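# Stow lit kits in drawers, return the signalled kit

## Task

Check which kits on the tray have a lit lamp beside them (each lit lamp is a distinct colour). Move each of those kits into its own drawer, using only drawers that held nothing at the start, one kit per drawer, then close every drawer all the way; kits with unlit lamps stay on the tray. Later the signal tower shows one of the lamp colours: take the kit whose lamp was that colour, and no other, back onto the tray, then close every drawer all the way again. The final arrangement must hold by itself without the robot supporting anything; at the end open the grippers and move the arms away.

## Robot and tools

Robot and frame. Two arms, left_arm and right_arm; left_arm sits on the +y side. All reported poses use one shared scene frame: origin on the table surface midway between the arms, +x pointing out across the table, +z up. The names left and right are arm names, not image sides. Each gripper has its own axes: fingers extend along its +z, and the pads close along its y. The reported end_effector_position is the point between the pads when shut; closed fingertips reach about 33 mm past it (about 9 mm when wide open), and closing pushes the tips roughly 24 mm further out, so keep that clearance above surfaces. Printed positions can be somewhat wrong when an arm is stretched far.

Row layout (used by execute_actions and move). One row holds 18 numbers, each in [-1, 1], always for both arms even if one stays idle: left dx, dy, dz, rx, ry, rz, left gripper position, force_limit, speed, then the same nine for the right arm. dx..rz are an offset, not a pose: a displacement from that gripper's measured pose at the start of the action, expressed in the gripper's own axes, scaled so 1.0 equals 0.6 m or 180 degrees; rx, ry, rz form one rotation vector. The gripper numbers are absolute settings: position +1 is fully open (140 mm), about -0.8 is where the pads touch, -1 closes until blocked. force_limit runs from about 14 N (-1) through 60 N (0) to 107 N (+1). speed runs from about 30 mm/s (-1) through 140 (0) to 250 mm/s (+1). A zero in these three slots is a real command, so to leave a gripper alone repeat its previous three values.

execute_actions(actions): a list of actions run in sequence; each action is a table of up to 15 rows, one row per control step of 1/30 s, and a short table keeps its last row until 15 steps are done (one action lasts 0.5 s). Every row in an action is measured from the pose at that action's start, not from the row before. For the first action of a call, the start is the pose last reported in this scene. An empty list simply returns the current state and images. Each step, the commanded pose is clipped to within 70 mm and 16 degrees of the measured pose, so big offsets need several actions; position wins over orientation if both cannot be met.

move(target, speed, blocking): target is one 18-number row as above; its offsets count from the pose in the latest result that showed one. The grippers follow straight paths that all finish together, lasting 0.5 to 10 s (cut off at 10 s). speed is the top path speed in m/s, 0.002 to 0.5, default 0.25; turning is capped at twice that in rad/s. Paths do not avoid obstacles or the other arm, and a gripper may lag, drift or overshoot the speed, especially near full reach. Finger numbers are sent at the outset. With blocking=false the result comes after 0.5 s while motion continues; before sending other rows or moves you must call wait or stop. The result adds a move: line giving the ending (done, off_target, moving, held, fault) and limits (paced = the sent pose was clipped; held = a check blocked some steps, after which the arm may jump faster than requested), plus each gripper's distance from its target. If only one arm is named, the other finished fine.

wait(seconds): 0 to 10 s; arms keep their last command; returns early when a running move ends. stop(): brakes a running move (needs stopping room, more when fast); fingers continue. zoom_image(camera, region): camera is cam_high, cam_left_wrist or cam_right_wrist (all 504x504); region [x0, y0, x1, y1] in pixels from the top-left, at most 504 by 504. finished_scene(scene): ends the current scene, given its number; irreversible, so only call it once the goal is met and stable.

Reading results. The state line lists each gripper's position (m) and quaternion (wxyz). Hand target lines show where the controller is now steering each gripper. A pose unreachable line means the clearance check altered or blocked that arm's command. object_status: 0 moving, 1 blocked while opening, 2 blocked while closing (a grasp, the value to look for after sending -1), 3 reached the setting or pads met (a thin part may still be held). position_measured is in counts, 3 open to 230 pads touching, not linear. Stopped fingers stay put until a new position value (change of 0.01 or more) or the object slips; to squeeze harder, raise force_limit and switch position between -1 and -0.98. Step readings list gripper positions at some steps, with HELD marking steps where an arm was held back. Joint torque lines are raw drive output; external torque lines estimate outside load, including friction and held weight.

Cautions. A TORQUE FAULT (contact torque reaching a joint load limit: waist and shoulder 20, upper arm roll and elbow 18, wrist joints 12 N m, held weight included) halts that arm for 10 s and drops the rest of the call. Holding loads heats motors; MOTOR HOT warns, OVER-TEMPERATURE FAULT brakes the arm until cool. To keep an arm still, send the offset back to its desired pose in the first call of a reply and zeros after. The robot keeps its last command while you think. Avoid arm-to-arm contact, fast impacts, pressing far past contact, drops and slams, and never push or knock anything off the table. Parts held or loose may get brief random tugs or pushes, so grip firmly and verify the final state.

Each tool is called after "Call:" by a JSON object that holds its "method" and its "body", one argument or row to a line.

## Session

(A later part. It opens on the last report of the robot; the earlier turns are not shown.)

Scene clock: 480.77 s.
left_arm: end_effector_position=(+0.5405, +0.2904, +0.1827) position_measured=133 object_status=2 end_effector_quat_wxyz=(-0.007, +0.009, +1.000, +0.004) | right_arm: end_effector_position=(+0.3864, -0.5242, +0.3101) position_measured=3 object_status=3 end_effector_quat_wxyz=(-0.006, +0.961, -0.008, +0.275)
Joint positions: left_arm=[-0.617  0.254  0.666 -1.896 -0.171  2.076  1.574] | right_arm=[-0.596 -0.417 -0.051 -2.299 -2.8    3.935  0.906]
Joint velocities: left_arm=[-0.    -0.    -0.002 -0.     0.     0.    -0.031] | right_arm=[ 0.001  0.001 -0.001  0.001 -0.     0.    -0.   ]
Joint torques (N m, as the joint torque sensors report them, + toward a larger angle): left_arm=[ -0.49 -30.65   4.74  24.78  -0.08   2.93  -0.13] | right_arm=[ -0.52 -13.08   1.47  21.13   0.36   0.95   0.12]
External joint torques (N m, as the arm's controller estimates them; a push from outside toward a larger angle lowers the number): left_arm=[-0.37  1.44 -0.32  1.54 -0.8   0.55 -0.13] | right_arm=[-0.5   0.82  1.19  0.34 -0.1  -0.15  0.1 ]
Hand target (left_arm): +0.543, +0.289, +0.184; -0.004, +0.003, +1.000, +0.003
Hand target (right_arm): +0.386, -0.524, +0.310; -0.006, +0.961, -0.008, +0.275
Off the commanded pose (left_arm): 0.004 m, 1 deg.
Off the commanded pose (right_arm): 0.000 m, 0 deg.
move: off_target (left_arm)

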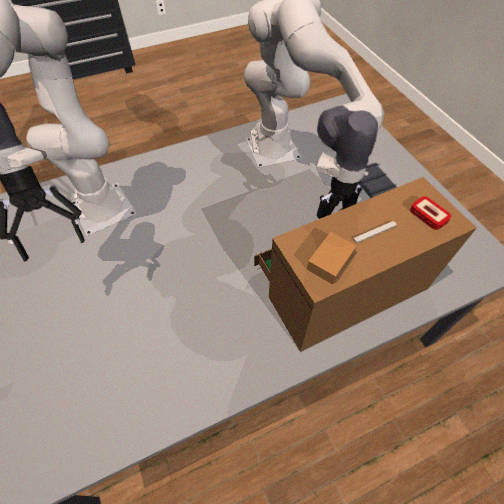

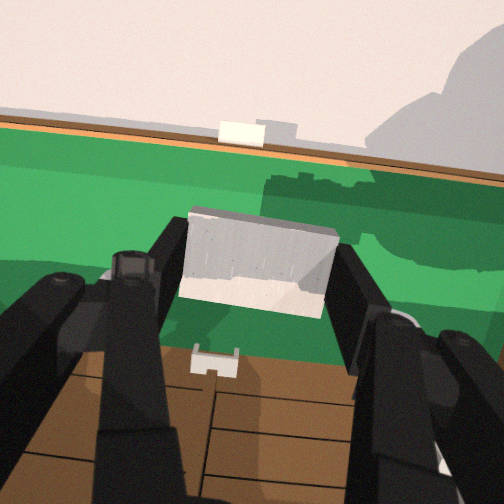

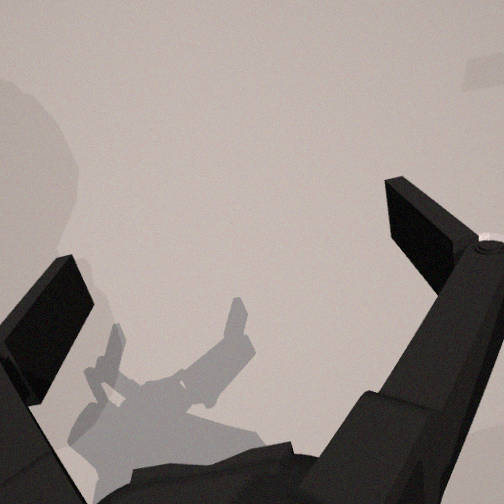

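Call:
{"method": "move", "body": {
  "target": [0.008,0,0.155,0,0,0,-1,0,-0.6,0,0,0,0,0,0,1,0,0],
  "speed": 0.1
}}

Call:
{"method": "move", "body": {
  "target": [0,0,0.02,0,0,0,-1,0,-0.6,0,0,0,0,0,0,1,0,0],
  "speed": 0.02
}}

Scene clock: 483.93 s.
left_arm: end_effector_position=(+0.5334, +0.2884, +0.0888) position_measured=133 object_status=2 end_effector_quat_wxyz=(-0.010, +0.009, +1.000, +0.003) | right_arm: end_effector_position=(+0.3864, -0.5242, +0.3101) position_measured=3 object_status=3 end_effector_quat_wxyz=(-0.006, +0.961, -0.008, +0.275)
Joint positions: left_arm=[-0.578  0.372  0.61  -2.001 -0.271  2.271  1.634] | right_arm=[-0.596 -0.417 -0.051 -2.299 -2.8    3.935  0.906]
Joint velocities: left_arm=[ 0.003  0.    -0.004 -0.     0.001  0.009  0.014] | right_arm=[ 0.001 -0.001 -0.    -0.    -0.     0.     0.   ]
Joint torques (N m, as the joint torque sensors report them, + toward a larger angle): left_arm=[  2.04 -34.25   5.31  20.77  -0.5    2.77   0.24] | right_arm=[ -0.44 -12.98   1.43  21.03   0.38   0.96   0.12]
External joint torques (N m, as the arm's controller estimates them; a push from outside toward a larger angle lowers the number): left_arm=[ 2.    0.54 -1.68 -0.44 -1.12  0.42  0.24] | right_arm=[-0.48  0.94  1.09  0.25 -0.08 -0.15  0.1 ]
Hand target (left_arm): +0.535, +0.288, +0.089; -0.008, +0.011, +1.000, +0.002
Hand target (right_arm): +0.386, -0.524, +0.310; -0.006, +0.961, -0.008, +0.275
Off the commanded pose (left_arm): 0.003 m, 0 deg.
Off the commanded pose (right_arm): 0.000 m, 0 deg.
move: done

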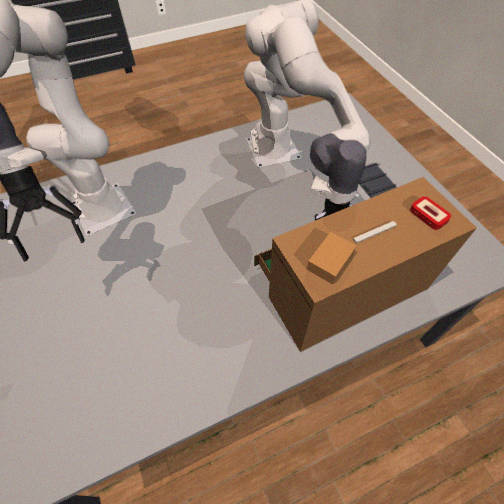

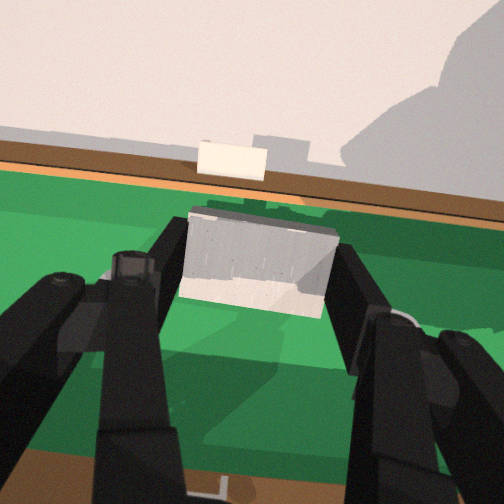

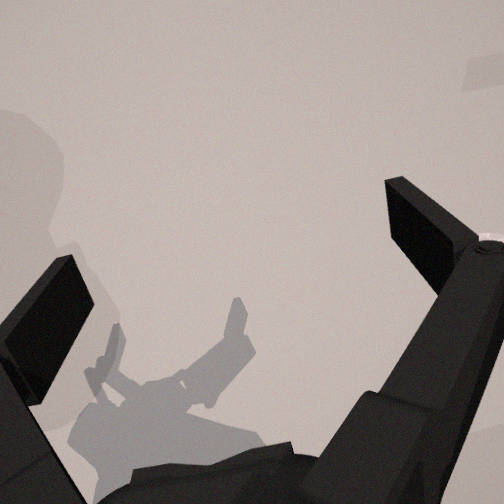

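Scene clock: 484.77 s.
left_arm: end_effector_position=(+0.5324, +0.2879, +0.0775) position_measured=133 object_status=2 end_effector_quat_wxyz=(-0.012, +0.008, +1.000, +0.004) | right_arm: end_effector_position=(+0.3864, -0.5242, +0.3101) position_measured=3 object_status=3 end_effector_quat_wxyz=(-0.006, +0.961, -0.008, +0.275)
Joint positions: left_arm=[-0.573  0.392  0.601 -2.006 -0.283  2.289  1.64 ] | right_arm=[-0.596 -0.417 -0.051 -2.299 -2.8    3.935  0.906]
Joint velocities: left_arm=[ 0.002  0.    -0.003 -0.    -0.005  0.012  0.004] | right_arm=[ 0.001  0.    -0.001 -0.001 -0.001  0.001 -0.001]
Joint torques (N m, as the joint torque sensors report them, + toward a larger angle): left_arm=[  2.16 -33.28   6.61  19.88  -0.52   2.68   0.22] | right_arm=[ -0.36 -12.96   1.33  21.16   0.37   0.96   0.12]
External joint torques (N m, as the arm's controller estimates them; a push from outside toward a larger angle lowers the number): left_arm=[ 2.22  2.11 -0.58 -1.14 -1.13  0.33  0.22] | right_arm=[-0.35  0.96  1.04  0.39 -0.09 -0.15  0.11]
Hand target (left_arm): +0.533, +0.288, +0.077; -0.010, +0.009, +1.000, +0.003
Hand target (right_arm): +0.386, -0.524, +0.310; -0.006, +0.961, -0.008, +0.275
Off the commanded pose (left_arm): 0.001 m, 0 deg.
Off the commanded pose (right_arm): 0.000 m, 0 deg.
move: done

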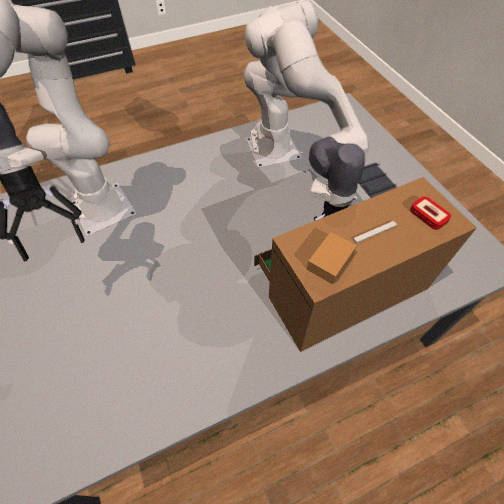

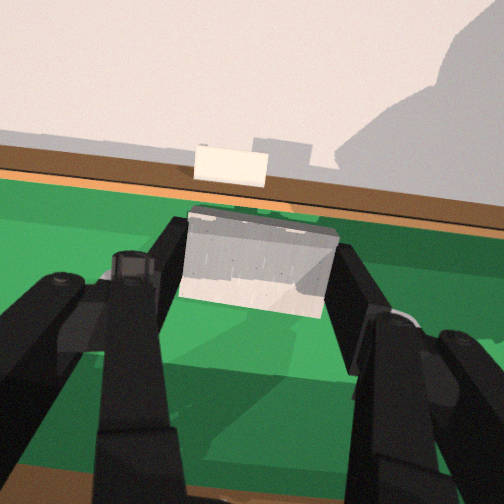

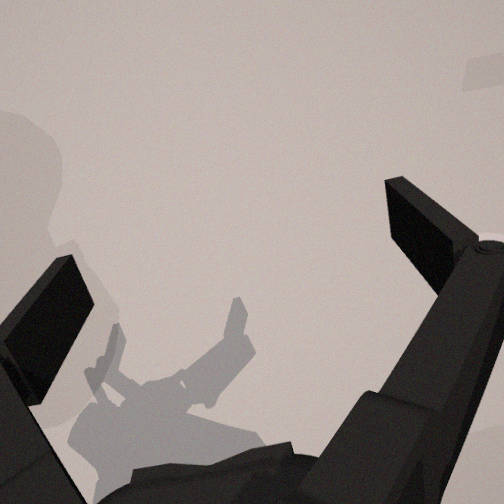

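Call:
{"method": "move", "body": {
  "target": [-0.014,0,0.008,0,0,0,-1,0,-0.6,0,0,0,0,0,0,1,0,0],
  "speed": 0.02
}}

Call:
{"method": "execute_actions", "body": {
  "actions": [
    [[0,0,0,0,0,0,0.25,0,0,0,0,0,0,0,0,1,0,0]]
  ]
}}

Call:
{"method": "move", "body": {
  "target": [0,0,-0.115,0,0,0,0.25,0,0,0,0,0,0,0,0,1,0,0],
  "speed": 0.15
}}

Call:
{"method": "move", "body": {
  "target": [0.175,-0.02,0.0,0,-0.15,0,0,0,0,0,0,0,0,0,0,1,0,0]
}}

Call:
{"method": "move", "body": {
  "target": [0.02,0,0.094,0,0,0,0,0,0,0,0,0,0,0,0,1,0,0],
  "speed": 0.12
}}

Scene clock: 488.27 s.
left_arm: end_effector_position=(+0.5423, +0.2880, +0.0751) position_measured=133 object_status=2 end_effector_quat_wxyz=(-0.009, +0.007, +1.000, +0.005) | right_arm: end_effector_position=(+0.3864, -0.5242, +0.3101) position_measured=3 object_status=3 end_effector_quat_wxyz=(-0.006, +0.961, -0.008, +0.275)
Joint positions: left_arm=[-0.558  0.419  0.591 -1.975 -0.295  2.288  1.645] | right_arm=[-0.596 -0.417 -0.051 -2.299 -2.8    3.935  0.906]
Joint velocities: left_arm=[ 0.008  0.003 -0.007  0.006 -0.005 -0.003  0.004] | right_arm=[ 0.001 -0.     0.    -0.001 -0.     0.     0.   ]
Joint torques (N m, as the joint torque sensors report them, + toward a larger angle): left_arm=[  0.85 -32.32   5.98  20.43  -0.5    1.96   0.3 ] | right_arm=[ -0.53 -12.99   1.51  20.92   0.36   0.96   0.13]
External joint torques (N m, as the arm's controller estimates them; a push from outside toward a larger angle lowers the number): left_arm=[ 0.89  4.03 -1.62 -0.57 -1.11 -0.41  0.3 ] | right_arm=[-0.54  0.96  1.2   0.16 -0.11 -0.15  0.12]
Hand target (left_arm): +0.541, +0.288, +0.072; -0.012, +0.008, +1.000, +0.004
Hand target (right_arm): +0.386, -0.524, +0.310; -0.006, +0.961, -0.008, +0.275
Off the commanded pose (left_arm): 0.003 m, 0 deg.
Off the commanded pose (right_arm): 0.000 m, 0 deg.
move: done

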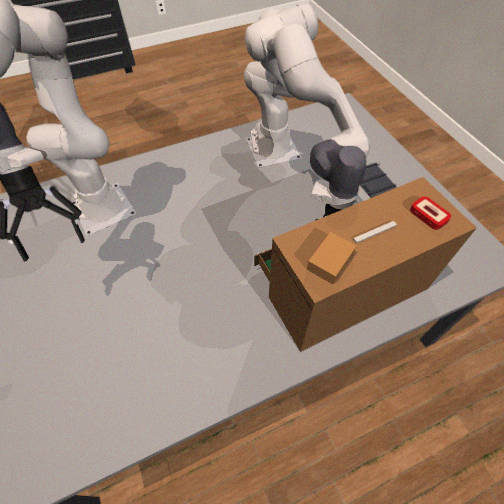

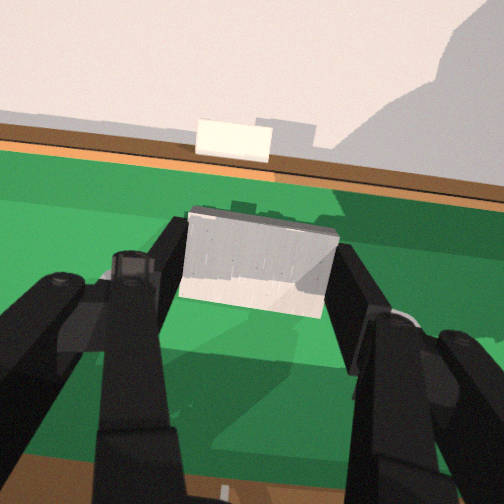

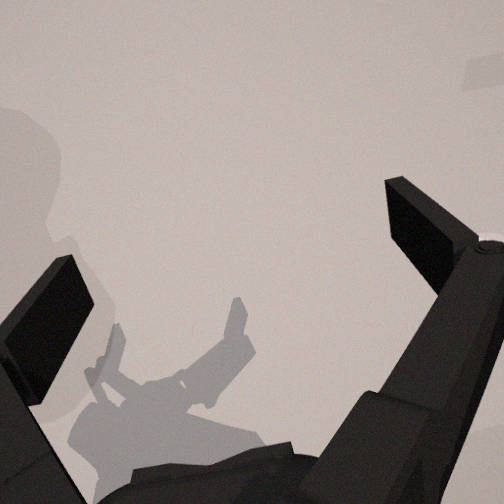

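Scene clock: 488.77 s.
left_arm: end_effector_position=(+0.5423, +0.2880, +0.0751) position_measured=98 object_status=3 end_effector_quat_wxyz=(-0.009, +0.007, +1.000, +0.005) | right_arm: end_effector_position=(+0.3864, -0.5242, +0.3101) position_measured=3 object_status=3 end_effector_quat_wxyz=(-0.006, +0.961, -0.008, +0.275)
Joint positions: left_arm=[-0.558  0.419  0.591 -1.975 -0.295  2.288  1.645] | right_arm=[-0.596 -0.417 -0.051 -2.299 -2.8    3.935  0.906]
Joint velocities: left_arm=[ 0.     0.002 -0.001  0.001  0.001  0.     0.   ] | right_arm=[-0.    -0.001  0.001 -0.001  0.001 -0.    -0.002]
Joint torques (N m, as the joint torque sensors report them, + toward a larger angle): left_arm=[  0.25 -34.49   7.56  20.98   0.5    2.33   0.13] | right_arm=[ -0.34 -12.86   1.33  20.95   0.39   0.95   0.11]
External joint torques (N m, as the arm's controller estimates them; a push from outside toward a larger angle lowers the number): left_arm=[ 0.31  1.72  0.02  0.02 -0.12 -0.04  0.13] | right_arm=[-0.36  1.02  1.    0.24 -0.08 -0.16  0.1 ]
Hand target (left_arm): +0.542, +0.288, +0.075; -0.009, +0.007, +1.000, +0.005
Hand target (right_arm): +0.386, -0.524, +0.310; -0.006, +0.961, -0.008, +0.275
Off the commanded pose (left_arm): 0.000 m, 0 deg.
Off the commanded pose (right_arm): 0.000 m, 0 deg.
Step readings (end_effector_position):
0: left_arm (+0.5423, +0.2880, +0.0751) | right_arm (+0.3864, -0.5242, +0.3101)
1: left_arm (+0.5423, +0.2880, +0.0751) | right_arm (+0.3864, -0.5242, +0.3101)
2: left_arm (+0.5423, +0.2880, +0.0751) | right_arm (+0.3864, -0.5242, +0.3101)
4: left_arm (+0.5423, +0.2880, +0.0751) | right_arm (+0.3864, -0.5242, +0.3101)
8: left_arm (+0.5423, +0.2880, +0.0751) | right_arm (+0.3864, -0.5242, +0.3101)
15: end_effector_position above

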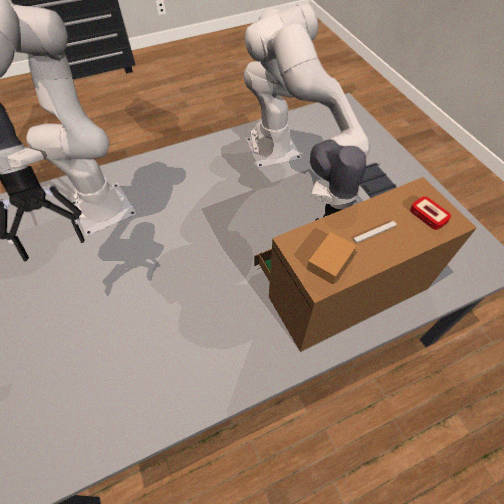

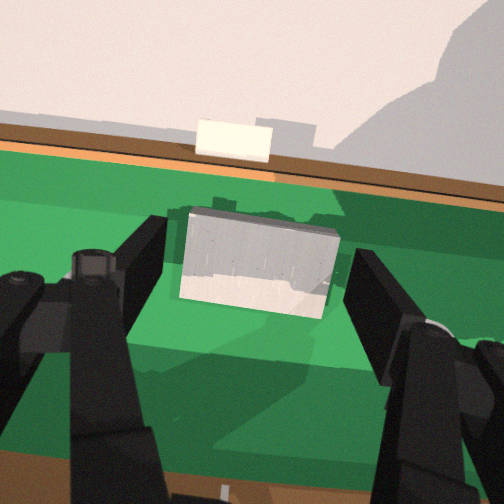

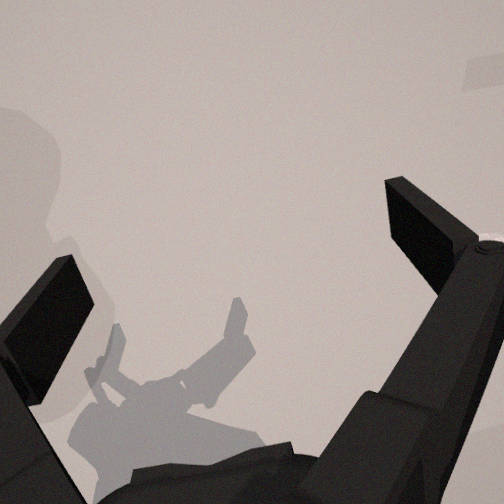

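Scene clock: 489.83 s.
left_arm: end_effector_position=(+0.5441, +0.2888, +0.1446) position_measured=98 object_status=3 end_effector_quat_wxyz=(-0.006, +0.009, +1.000, +0.005) | right_arm: end_effector_position=(+0.3864, -0.5242, +0.3101) position_measured=3 object_status=3 end_effector_quat_wxyz=(-0.006, +0.961, -0.008, +0.275)
Joint positions: left_arm=[-0.595  0.312  0.641 -1.926 -0.212  2.156  1.596] | right_arm=[-0.596 -0.417 -0.051 -2.299 -2.8    3.935  0.906]
Joint velocities: left_arm=[-0.    -0.001  0.001  0.     0.002 -0.013 -0.014] | right_arm=[ 0.001  0.     0.    -0.     0.001  0.001 -0.   ]
Joint torques (N m, as the joint torque sensors report them, + toward a larger angle): left_arm=[ -1.69 -32.38   6.85  23.06   1.65   1.89  -0.11] | right_arm=[ -0.36 -13.07   1.35  20.92   0.34   0.96   0.07]
External joint torques (N m, as the arm's controller estimates them; a push from outside toward a larger angle lowers the number): left_arm=[-1.7   1.55  0.69  0.37  0.97 -0.51 -0.11] | right_arm=[-0.39  0.82  1.01  0.15 -0.12 -0.15  0.06]
Hand target (left_arm): +0.543, +0.289, +0.145; -0.008, +0.006, +1.000, +0.007
Hand target (right_arm): +0.386, -0.524, +0.310; -0.006, +0.961, -0.008, +0.275
Off the commanded pose (left_arm): 0.002 m, 0 deg.
Off the commanded pose (right_arm): 0.000 m, 0 deg.
move: done

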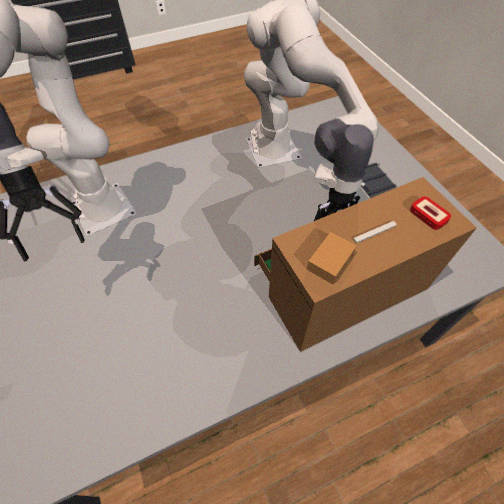

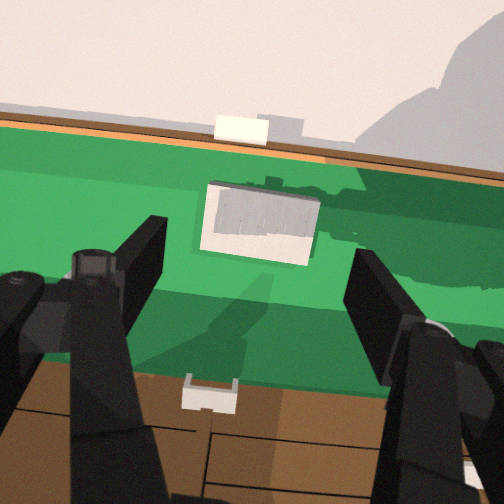

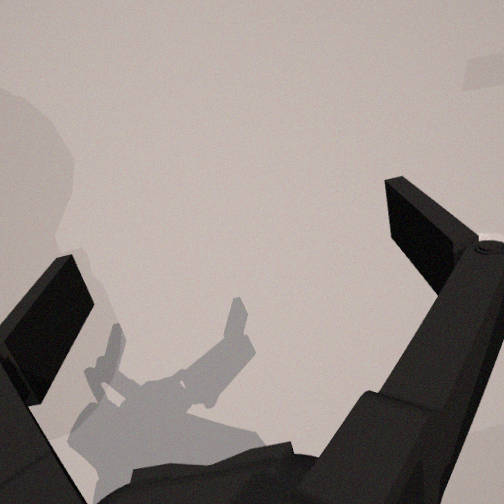

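Scene clock: 492.07 s.
left_arm: end_effector_position=(+0.4421, +0.2784, +0.1475) position_measured=129 object_status=3 end_effector_quat_wxyz=(+0.230, +0.014, +0.973, +0.004) | right_arm: end_effector_position=(+0.3864, -0.5242, +0.3101) position_measured=3 object_status=3 end_effector_quat_wxyz=(-0.006, +0.961, -0.008, +0.275)
Joint positions: left_arm=[-0.189 -0.265  0.192 -2.763  0.547  2.935  0.962] | right_arm=[-0.596 -0.417 -0.051 -2.299 -2.8    3.935  0.906]
Joint velocities: left_arm=[ 0.025  0.    -0.028 -0.002 -0.002  0.009 -0.034] | right_arm=[ 0.    -0.002  0.001  0.001  0.001 -0.     0.001]
Joint torques (N m, as the joint torque sensors report them, + toward a larger angle): left_arm=[  1.84 -17.37  -3.89  18.78   0.35   3.37  -0.12] | right_arm=[ -0.6  -13.15   1.48  21.14   0.37   0.95   0.08]
External joint torques (N m, as the arm's controller estimates them; a push from outside toward a larger angle lowers the number): left_arm=[ 1.84  1.53 -2.77 -1.94  0.45  0.3  -0.11] | right_arm=[-0.61  0.85  1.16  0.32 -0.1  -0.16  0.06]
Hand target (left_arm): +0.441, +0.278, +0.146; +0.230, +0.009, +0.973, +0.002
Hand target (right_arm): +0.386, -0.524, +0.310; -0.006, +0.961, -0.008, +0.275
Off the commanded pose (left_arm): 0.004 m, 1 deg.
Off the commanded pose (right_arm): 0.000 m, 0 deg.
move: off_target (left_arm)

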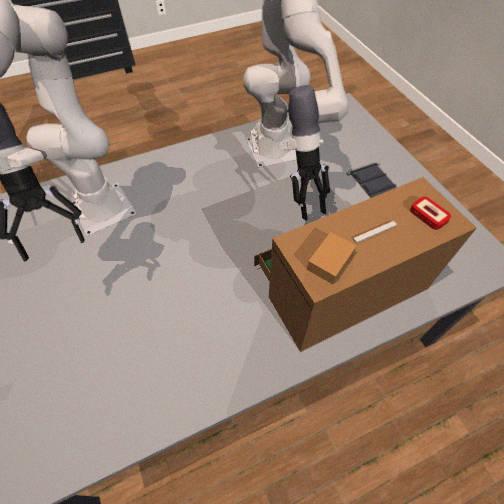

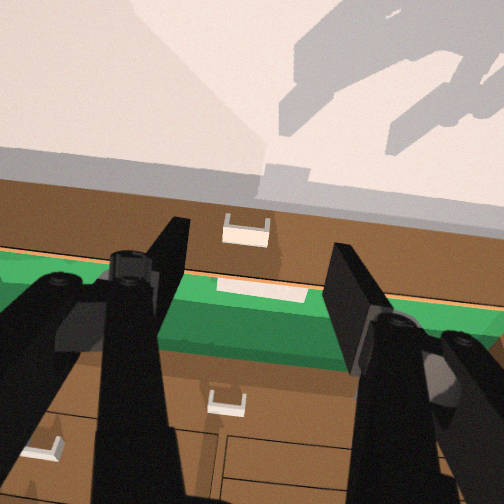

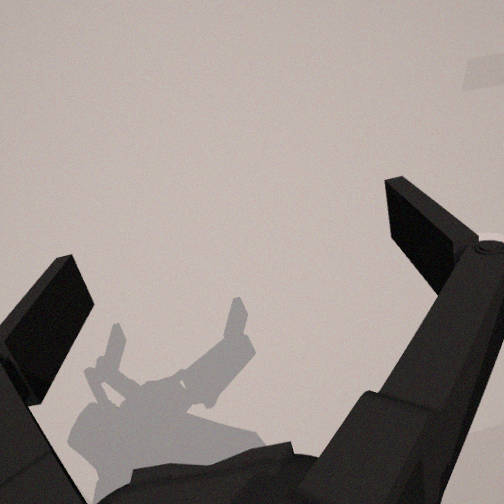

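Scene clock: 493.17 s.
left_arm: end_effector_position=(+0.4551, +0.2785, +0.0898) position_measured=129 object_status=3 end_effector_quat_wxyz=(+0.223, +0.029, +0.974, +0.003) | right_arm: end_effector_position=(+0.3864, -0.5242, +0.3101) position_measured=3 object_status=3 end_effector_quat_wxyz=(-0.006, +0.961, -0.008, +0.275)
Joint positions: left_arm=[-0.06  -0.046  0.123 -2.706  0.763  3.099  0.806] | right_arm=[-0.596 -0.417 -0.051 -2.299 -2.8    3.935  0.906]
Joint velocities: left_arm=[ 0.057  0.004 -0.043  0.011  0.124  0.01  -0.139] | right_arm=[ 0.     0.    -0.002  0.    -0.001 -0.    -0.001]
Joint torques (N m, as the joint torque sensors report them, + toward a larger angle): left_arm=[  1.57 -22.16  -1.82  19.11   0.61   3.41  -0.05] | right_arm=[ -0.52 -12.82   1.37  20.99   0.34   0.96   0.14]
External joint torques (N m, as the arm's controller estimates them; a push from outside toward a larger angle lowers the number): left_arm=[ 1.64  2.13 -1.68  0.96  1.12  0.47 -0.04] | right_arm=[-0.48  1.02  1.11  0.24 -0.11 -0.15  0.13]
Hand target (left_arm): +0.456, +0.277, +0.091; +0.226, +0.016, +0.974, -0.001
Hand target (right_arm): +0.386, -0.524, +0.310; -0.006, +0.961, -0.008, +0.275
Off the commanded pose (left_arm): 0.003 m, 2 deg.
Off the commanded pose (right_arm): 0.000 m, 0 deg.
move: done

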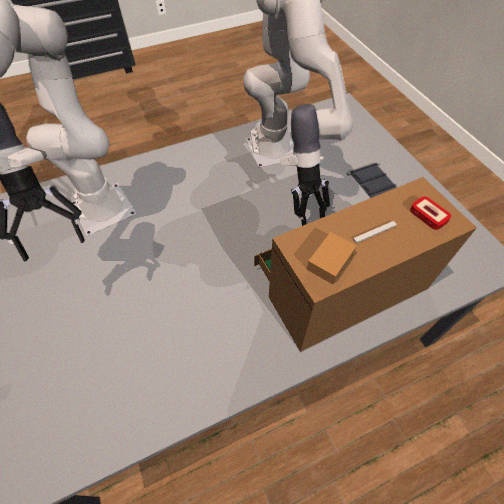

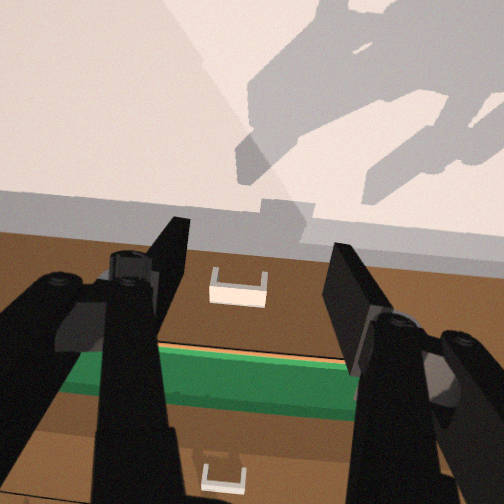

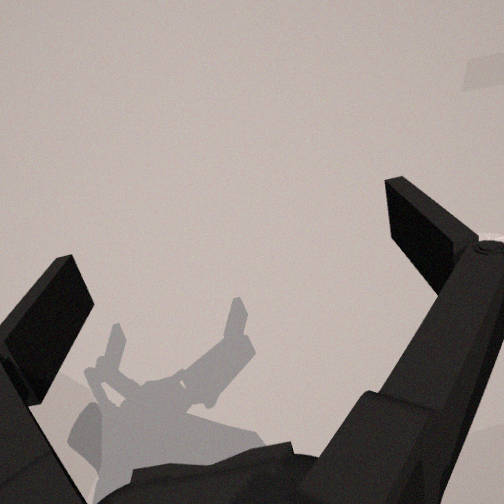

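Call:
{"method": "move", "body": {
  "target": [-0.207,0.004,0.109,0,0,-0.016,0,0,0,0,0,0,0,0,0,1,0,0],
  "speed": 0.06
}}

Call:
{"method": "move", "body": {
  "target": [-0.022,0,0.011,0,0,0,0,0,0,0,0,0,0,0,0,1,0,0],
  "speed": 0.02
}}

Scene clock: 497.97 s.
left_arm: end_effector_position=(+0.5917, +0.2739, +0.0828) position_measured=129 object_status=3 end_effector_quat_wxyz=(+0.220, -0.004, +0.975, -0.005) | right_arm: end_effector_position=(+0.3864, -0.5242, +0.3101) position_measured=3 object_status=3 end_effector_quat_wxyz=(-0.006, +0.961, -0.008, +0.275)
Joint positions: left_arm=[ 0.127  0.278 -0.103 -2.289  0.445  2.995  1.037] | right_arm=[-0.596 -0.417 -0.051 -2.299 -2.8    3.935  0.906]
Joint velocities: left_arm=[ 0.037  0.003 -0.038  0.01  -0.001 -0.02   0.03 ] | right_arm=[ 0.001  0.     0.    -0.    -0.     0.001 -0.   ]
Joint torques (N m, as the joint torque sensors report them, + toward a larger angle): left_arm=[  0.81 -33.98  -3.65  22.25  -0.74   3.69   0.32] | right_arm=[ -0.73 -12.92   1.21  20.9    0.35   0.97   0.13]
External joint torques (N m, as the arm's controller estimates them; a push from outside toward a larger angle lowers the number): left_arm=[ 0.8   2.54 -2.81  2.55 -0.71  0.59  0.33] | right_arm=[-0.73  0.93  0.9   0.17 -0.11 -0.14  0.12]
Hand target (left_arm): +0.595, +0.271, +0.085; +0.223, +0.004, +0.975, -0.006
Hand target (right_arm): +0.386, -0.524, +0.310; -0.006, +0.961, -0.008, +0.275
Off the commanded pose (left_arm): 0.004 m, 1 deg.
Off the commanded pose (right_arm): 0.000 m, 0 deg.
move: off_target (left_arm)

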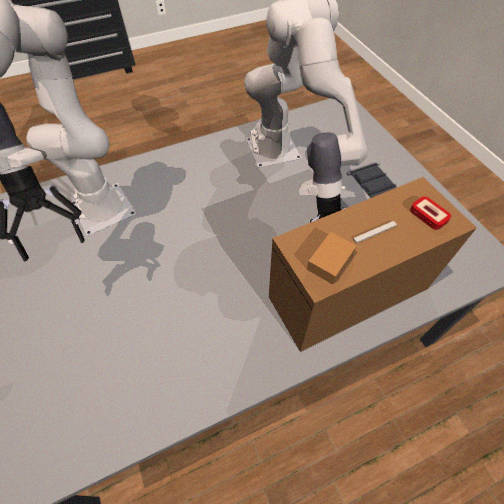

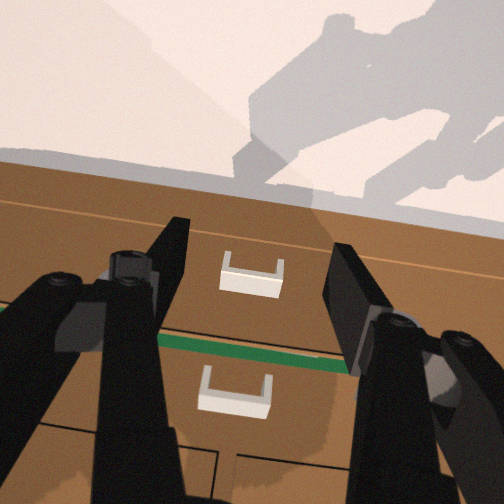

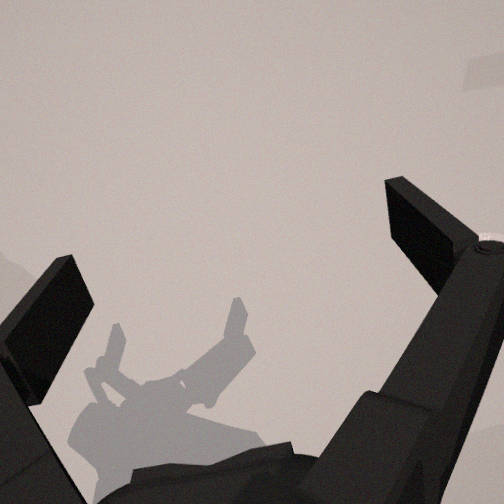

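Scene clock: 498.93 s.
left_arm: end_effector_position=(+0.6043, +0.2742, +0.0819) position_measured=129 object_status=3 end_effector_quat_wxyz=(+0.219, -0.006, +0.976, -0.005) | right_arm: end_effector_position=(+0.3864, -0.5242, +0.3101) position_measured=3 object_status=3 end_effector_quat_wxyz=(-0.006, +0.961, -0.008, +0.275)
Joint positions: left_arm=[ 0.142  0.309 -0.118 -2.243  0.441  2.976  1.042] | right_arm=[-0.596 -0.417 -0.051 -2.299 -2.8    3.935  0.906]
Joint velocities: left_arm=[ 0.011  0.003 -0.011  0.005  0.001 -0.009  0.002] | right_arm=[ 0.002 -0.    -0.001 -0.001  0.     0.    -0.003]
Joint torques (N m, as the joint torque sensors report them, + toward a larger angle): left_arm=[  1.93 -35.34  -1.26  22.24  -0.68   3.36   0.47] | right_arm=[ -0.39 -13.1    1.29  20.93   0.35   0.97   0.11]
External joint torques (N m, as the arm's controller estimates them; a push from outside toward a larger angle lowers the number): left_arm=[ 1.84  2.14 -0.22  2.42 -0.68  0.27  0.48] | right_arm=[-0.43  0.77  0.95  0.21 -0.11 -0.14  0.09]
Hand target (left_arm): +0.606, +0.274, +0.083; +0.220, -0.004, +0.975, -0.005
Hand target (right_arm): +0.386, -0.524, +0.310; -0.006, +0.961, -0.008, +0.275
Off the commanded pose (left_arm): 0.002 m, 0 deg.
Off the commanded pose (right_arm): 0.000 m, 0 deg.
move: done

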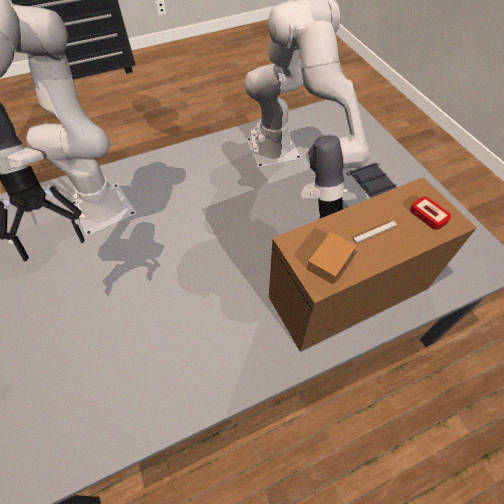

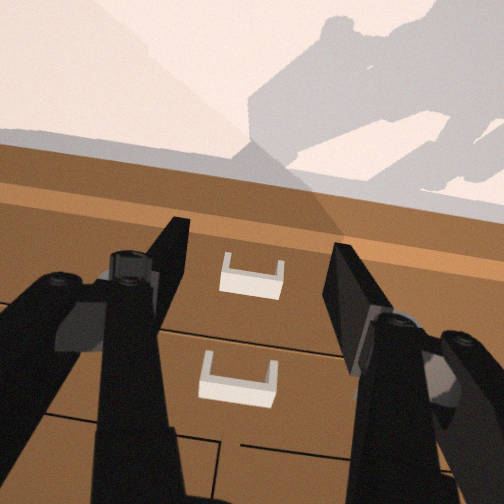

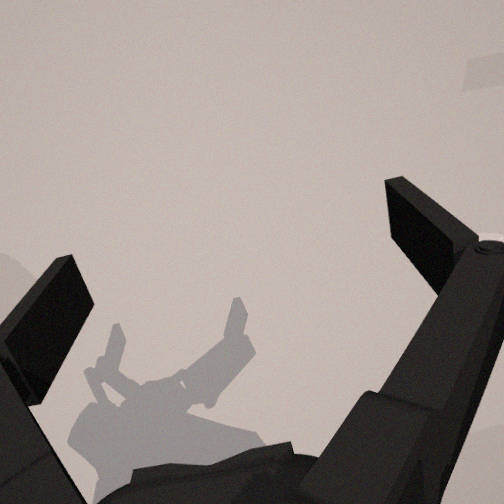

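Call:
{"method": "move", "body": {
  "target": [-0.011,0,0.004,0,0,0,0,0,0,0,0,0,0,0,0,1,0,0],
  "speed": 0.02
}}

Call:
{"method": "move", "body": {
  "target": [0.12,0,-0.14,0,0,0,0,0,0,0,0,0,0,0,0,1,0,0],
  "speed": 0.15
}}

Call:
{"method": "move", "body": {
  "target": [0.03,0.5,-0.15,0,0,0,0,0,0,0,0,0,0,0,0,1,0,0]
}}

Scene clock: 501.63 s.
left_arm: end_effector_position=(+0.6065, +0.2740, +0.0803) position_measured=129 object_status=3 end_effector_quat_wxyz=(+0.215, -0.006, +0.977, -0.003) | right_arm: end_effector_position=(+0.3864, -0.5242, +0.3101) position_measured=3 object_status=3 end_effector_quat_wxyz=(-0.006, +0.961, -0.008, +0.275)
Joint positions: left_arm=[ 0.147  0.318 -0.127 -2.227  0.44   2.958  1.042] | right_arm=[-0.596 -0.417 -0.051 -2.299 -2.8    3.935  0.906]
Joint velocities: left_arm=[ 0.007  0.003 -0.009  0.005  0.    -0.009 -0.002] | right_arm=[-0.     0.     0.    -0.002  0.001  0.    -0.003]
Joint torques (N m, as the joint torque sensors report them, + toward a larger angle): left_arm=[  2.58 -34.56  -1.7   23.8   -0.63   4.16   0.39] | right_arm=[ -0.43 -12.93   1.6   20.9    0.36   0.95   0.08]
External joint torques (N m, as the arm's controller estimates them; a push from outside toward a larger angle lowers the number): left_arm=[ 2.67  3.48 -0.37  3.73 -0.66  1.05  0.4 ] | right_arm=[-0.47  0.95  1.24  0.19 -0.11 -0.17  0.07]
Hand target (left_arm): +0.611, +0.274, +0.083; +0.219, -0.006, +0.976, -0.005
Hand target (right_arm): +0.386, -0.524, +0.310; -0.006, +0.961, -0.008, +0.275
Off the commanded pose (left_arm): 0.005 m, 1 deg.
Off the commanded pose (right_arm): 0.000 m, 0 deg.
move: off_target (left_arm)

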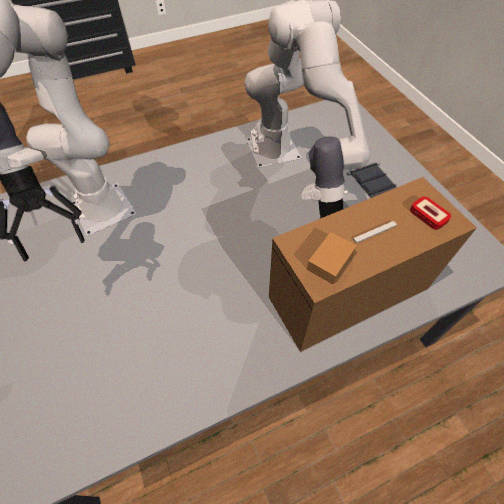

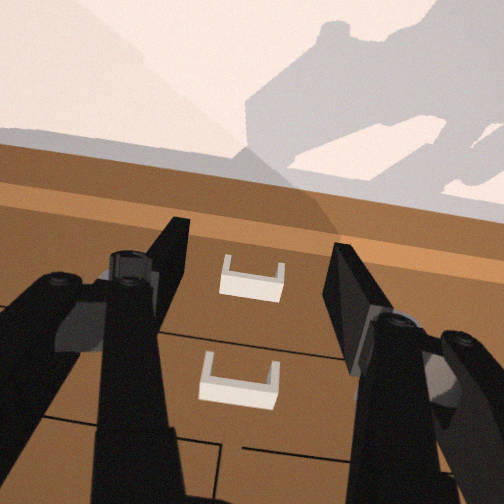

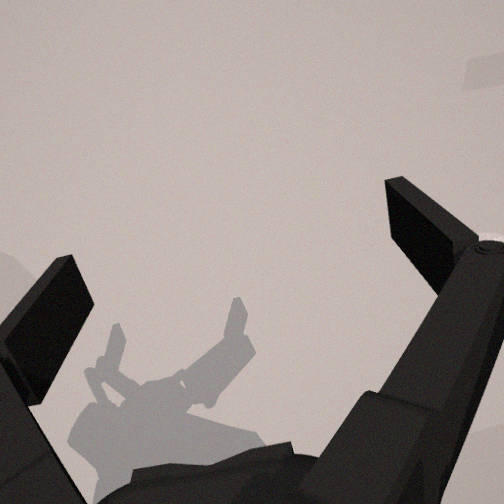

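Scene clock: 502.83 s.
left_arm: end_effector_position=(+0.5078, +0.2737, +0.1273) position_measured=129 object_status=3 end_effector_quat_wxyz=(+0.217, -0.011, +0.976, -0.003) | right_arm: end_effector_position=(+0.3864, -0.5242, +0.3101) position_measured=3 object_status=3 end_effector_quat_wxyz=(-0.006, +0.961, -0.008, +0.275)
Joint positions: left_arm=[ 0.143 -0.026 -0.159 -2.561  0.333  2.959  1.082] | right_arm=[-0.596 -0.417 -0.051 -2.299 -2.8    3.935  0.906]
Joint velocities: left_arm=[ 0.001 -0.001  0.    -0.002 -0.024 -0.003  0.038] | right_arm=[-0.001  0.    -0.001  0.001  0.     0.001 -0.001]
Joint torques (N m, as the joint torque sensors report them, + toward a larger angle): left_arm=[ -1.2  -27.55   0.03  18.31  -0.98   2.61   0.28] | right_arm=[ -0.44 -12.92   1.45  21.14   0.33   0.95   0.12]
External joint torques (N m, as the arm's controller estimates them; a push from outside toward a larger angle lowers the number): left_arm=[-1.22 -0.81 -0.12 -1.93 -1.03 -0.51  0.3 ] | right_arm=[-0.4   1.03  1.19  0.35 -0.13 -0.16  0.1 ]
Hand target (left_arm): +0.506, +0.273, +0.126; +0.215, -0.006, +0.977, -0.001
Hand target (right_arm): +0.386, -0.524, +0.310; -0.006, +0.961, -0.008, +0.275
Off the commanded pose (left_arm): 0.002 m, 1 deg.
Off the commanded pose (right_arm): 0.000 m, 0 deg.
move: done

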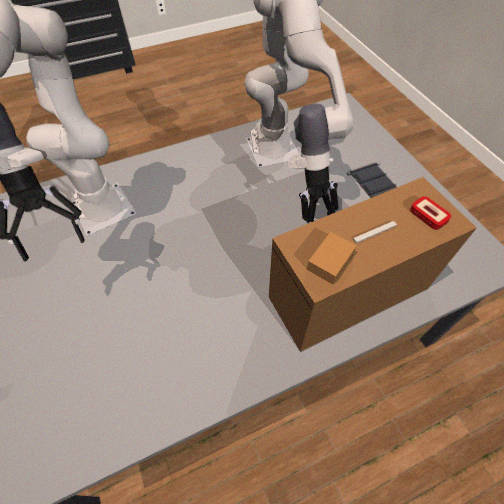

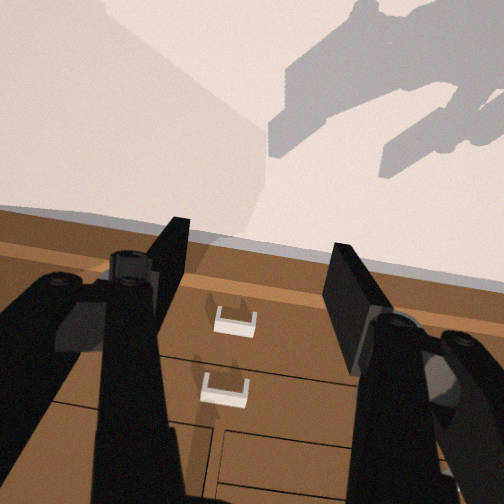

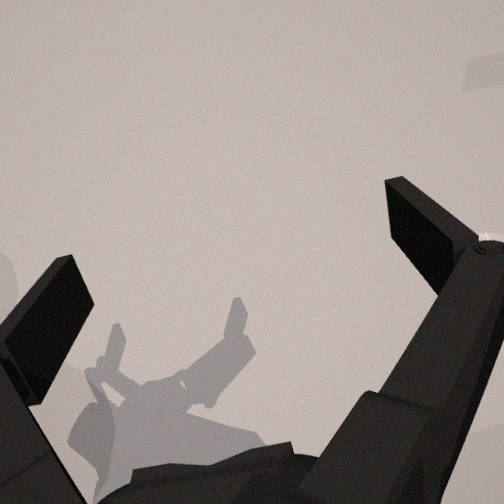

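Scene clock: 505.17 s.
left_arm: end_effector_position=(+0.4443, +0.5789, +0.1981) position_measured=129 object_status=3 end_effector_quat_wxyz=(+0.216, -0.019, +0.976, +0.001) | right_arm: end_effector_position=(+0.3864, -0.5242, +0.3101) position_measured=3 object_status=3 end_effector_quat_wxyz=(-0.006, +0.961, -0.008, +0.275)
Joint positions: left_arm=[-0.196 -0.351  0.813 -2.573  0.14   2.717  1.916] | right_arm=[-0.596 -0.417 -0.051 -2.299 -2.8    3.935  0.906]
Joint velocities: left_arm=[-0.004 -0.001  0.003 -0.     0.001 -0.006  0.029] | right_arm=[ 0.001  0.002  0.    -0.001  0.     0.    -0.   ]
Joint torques (N m, as the joint torque sensors report them, + toward a larger angle): left_arm=[ -1.26 -11.32  -6.92  21.79   1.84   2.73   0.23] | right_arm=[ -0.41 -12.95   1.32  21.02   0.36   0.92   0.09]
External joint torques (N m, as the arm's controller estimates them; a push from outside toward a larger angle lowers the number): left_arm=[-1.24 -0.58 -0.02 -0.06  1.04 -0.4   0.25] | right_arm=[-0.43  0.92  0.99  0.27 -0.1  -0.19  0.08]
Hand target (left_arm): +0.445, +0.579, +0.199; +0.215, -0.012, +0.976, +0.002
Hand target (right_arm): +0.386, -0.524, +0.310; -0.006, +0.961, -0.008, +0.275
Off the commanded pose (left_arm): 0.006 m, 1 deg.
Off the commanded pose (right_arm): 0.000 m, 0 deg.
move: off_target (left_arm)

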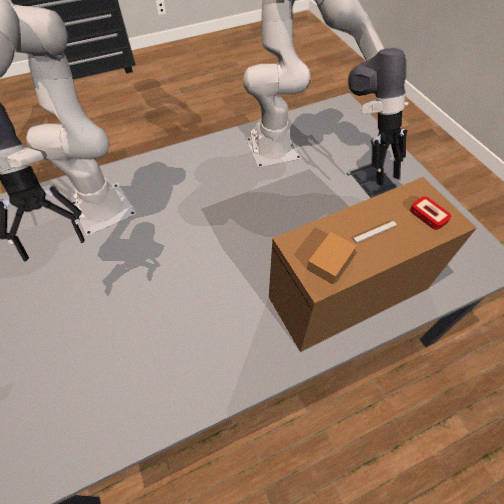

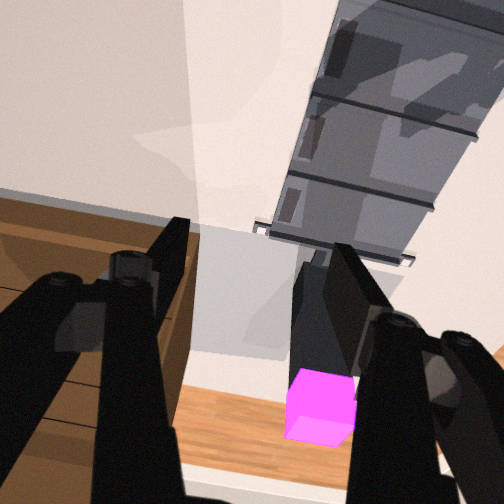

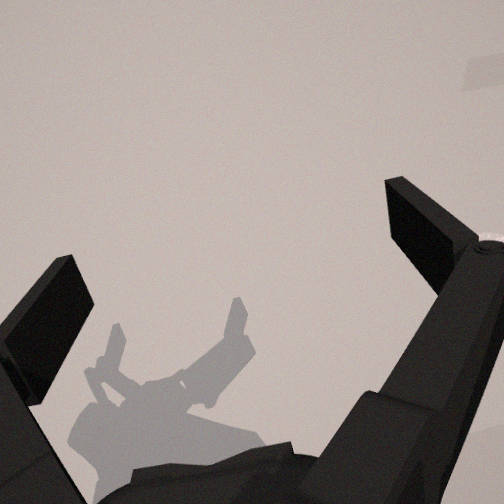

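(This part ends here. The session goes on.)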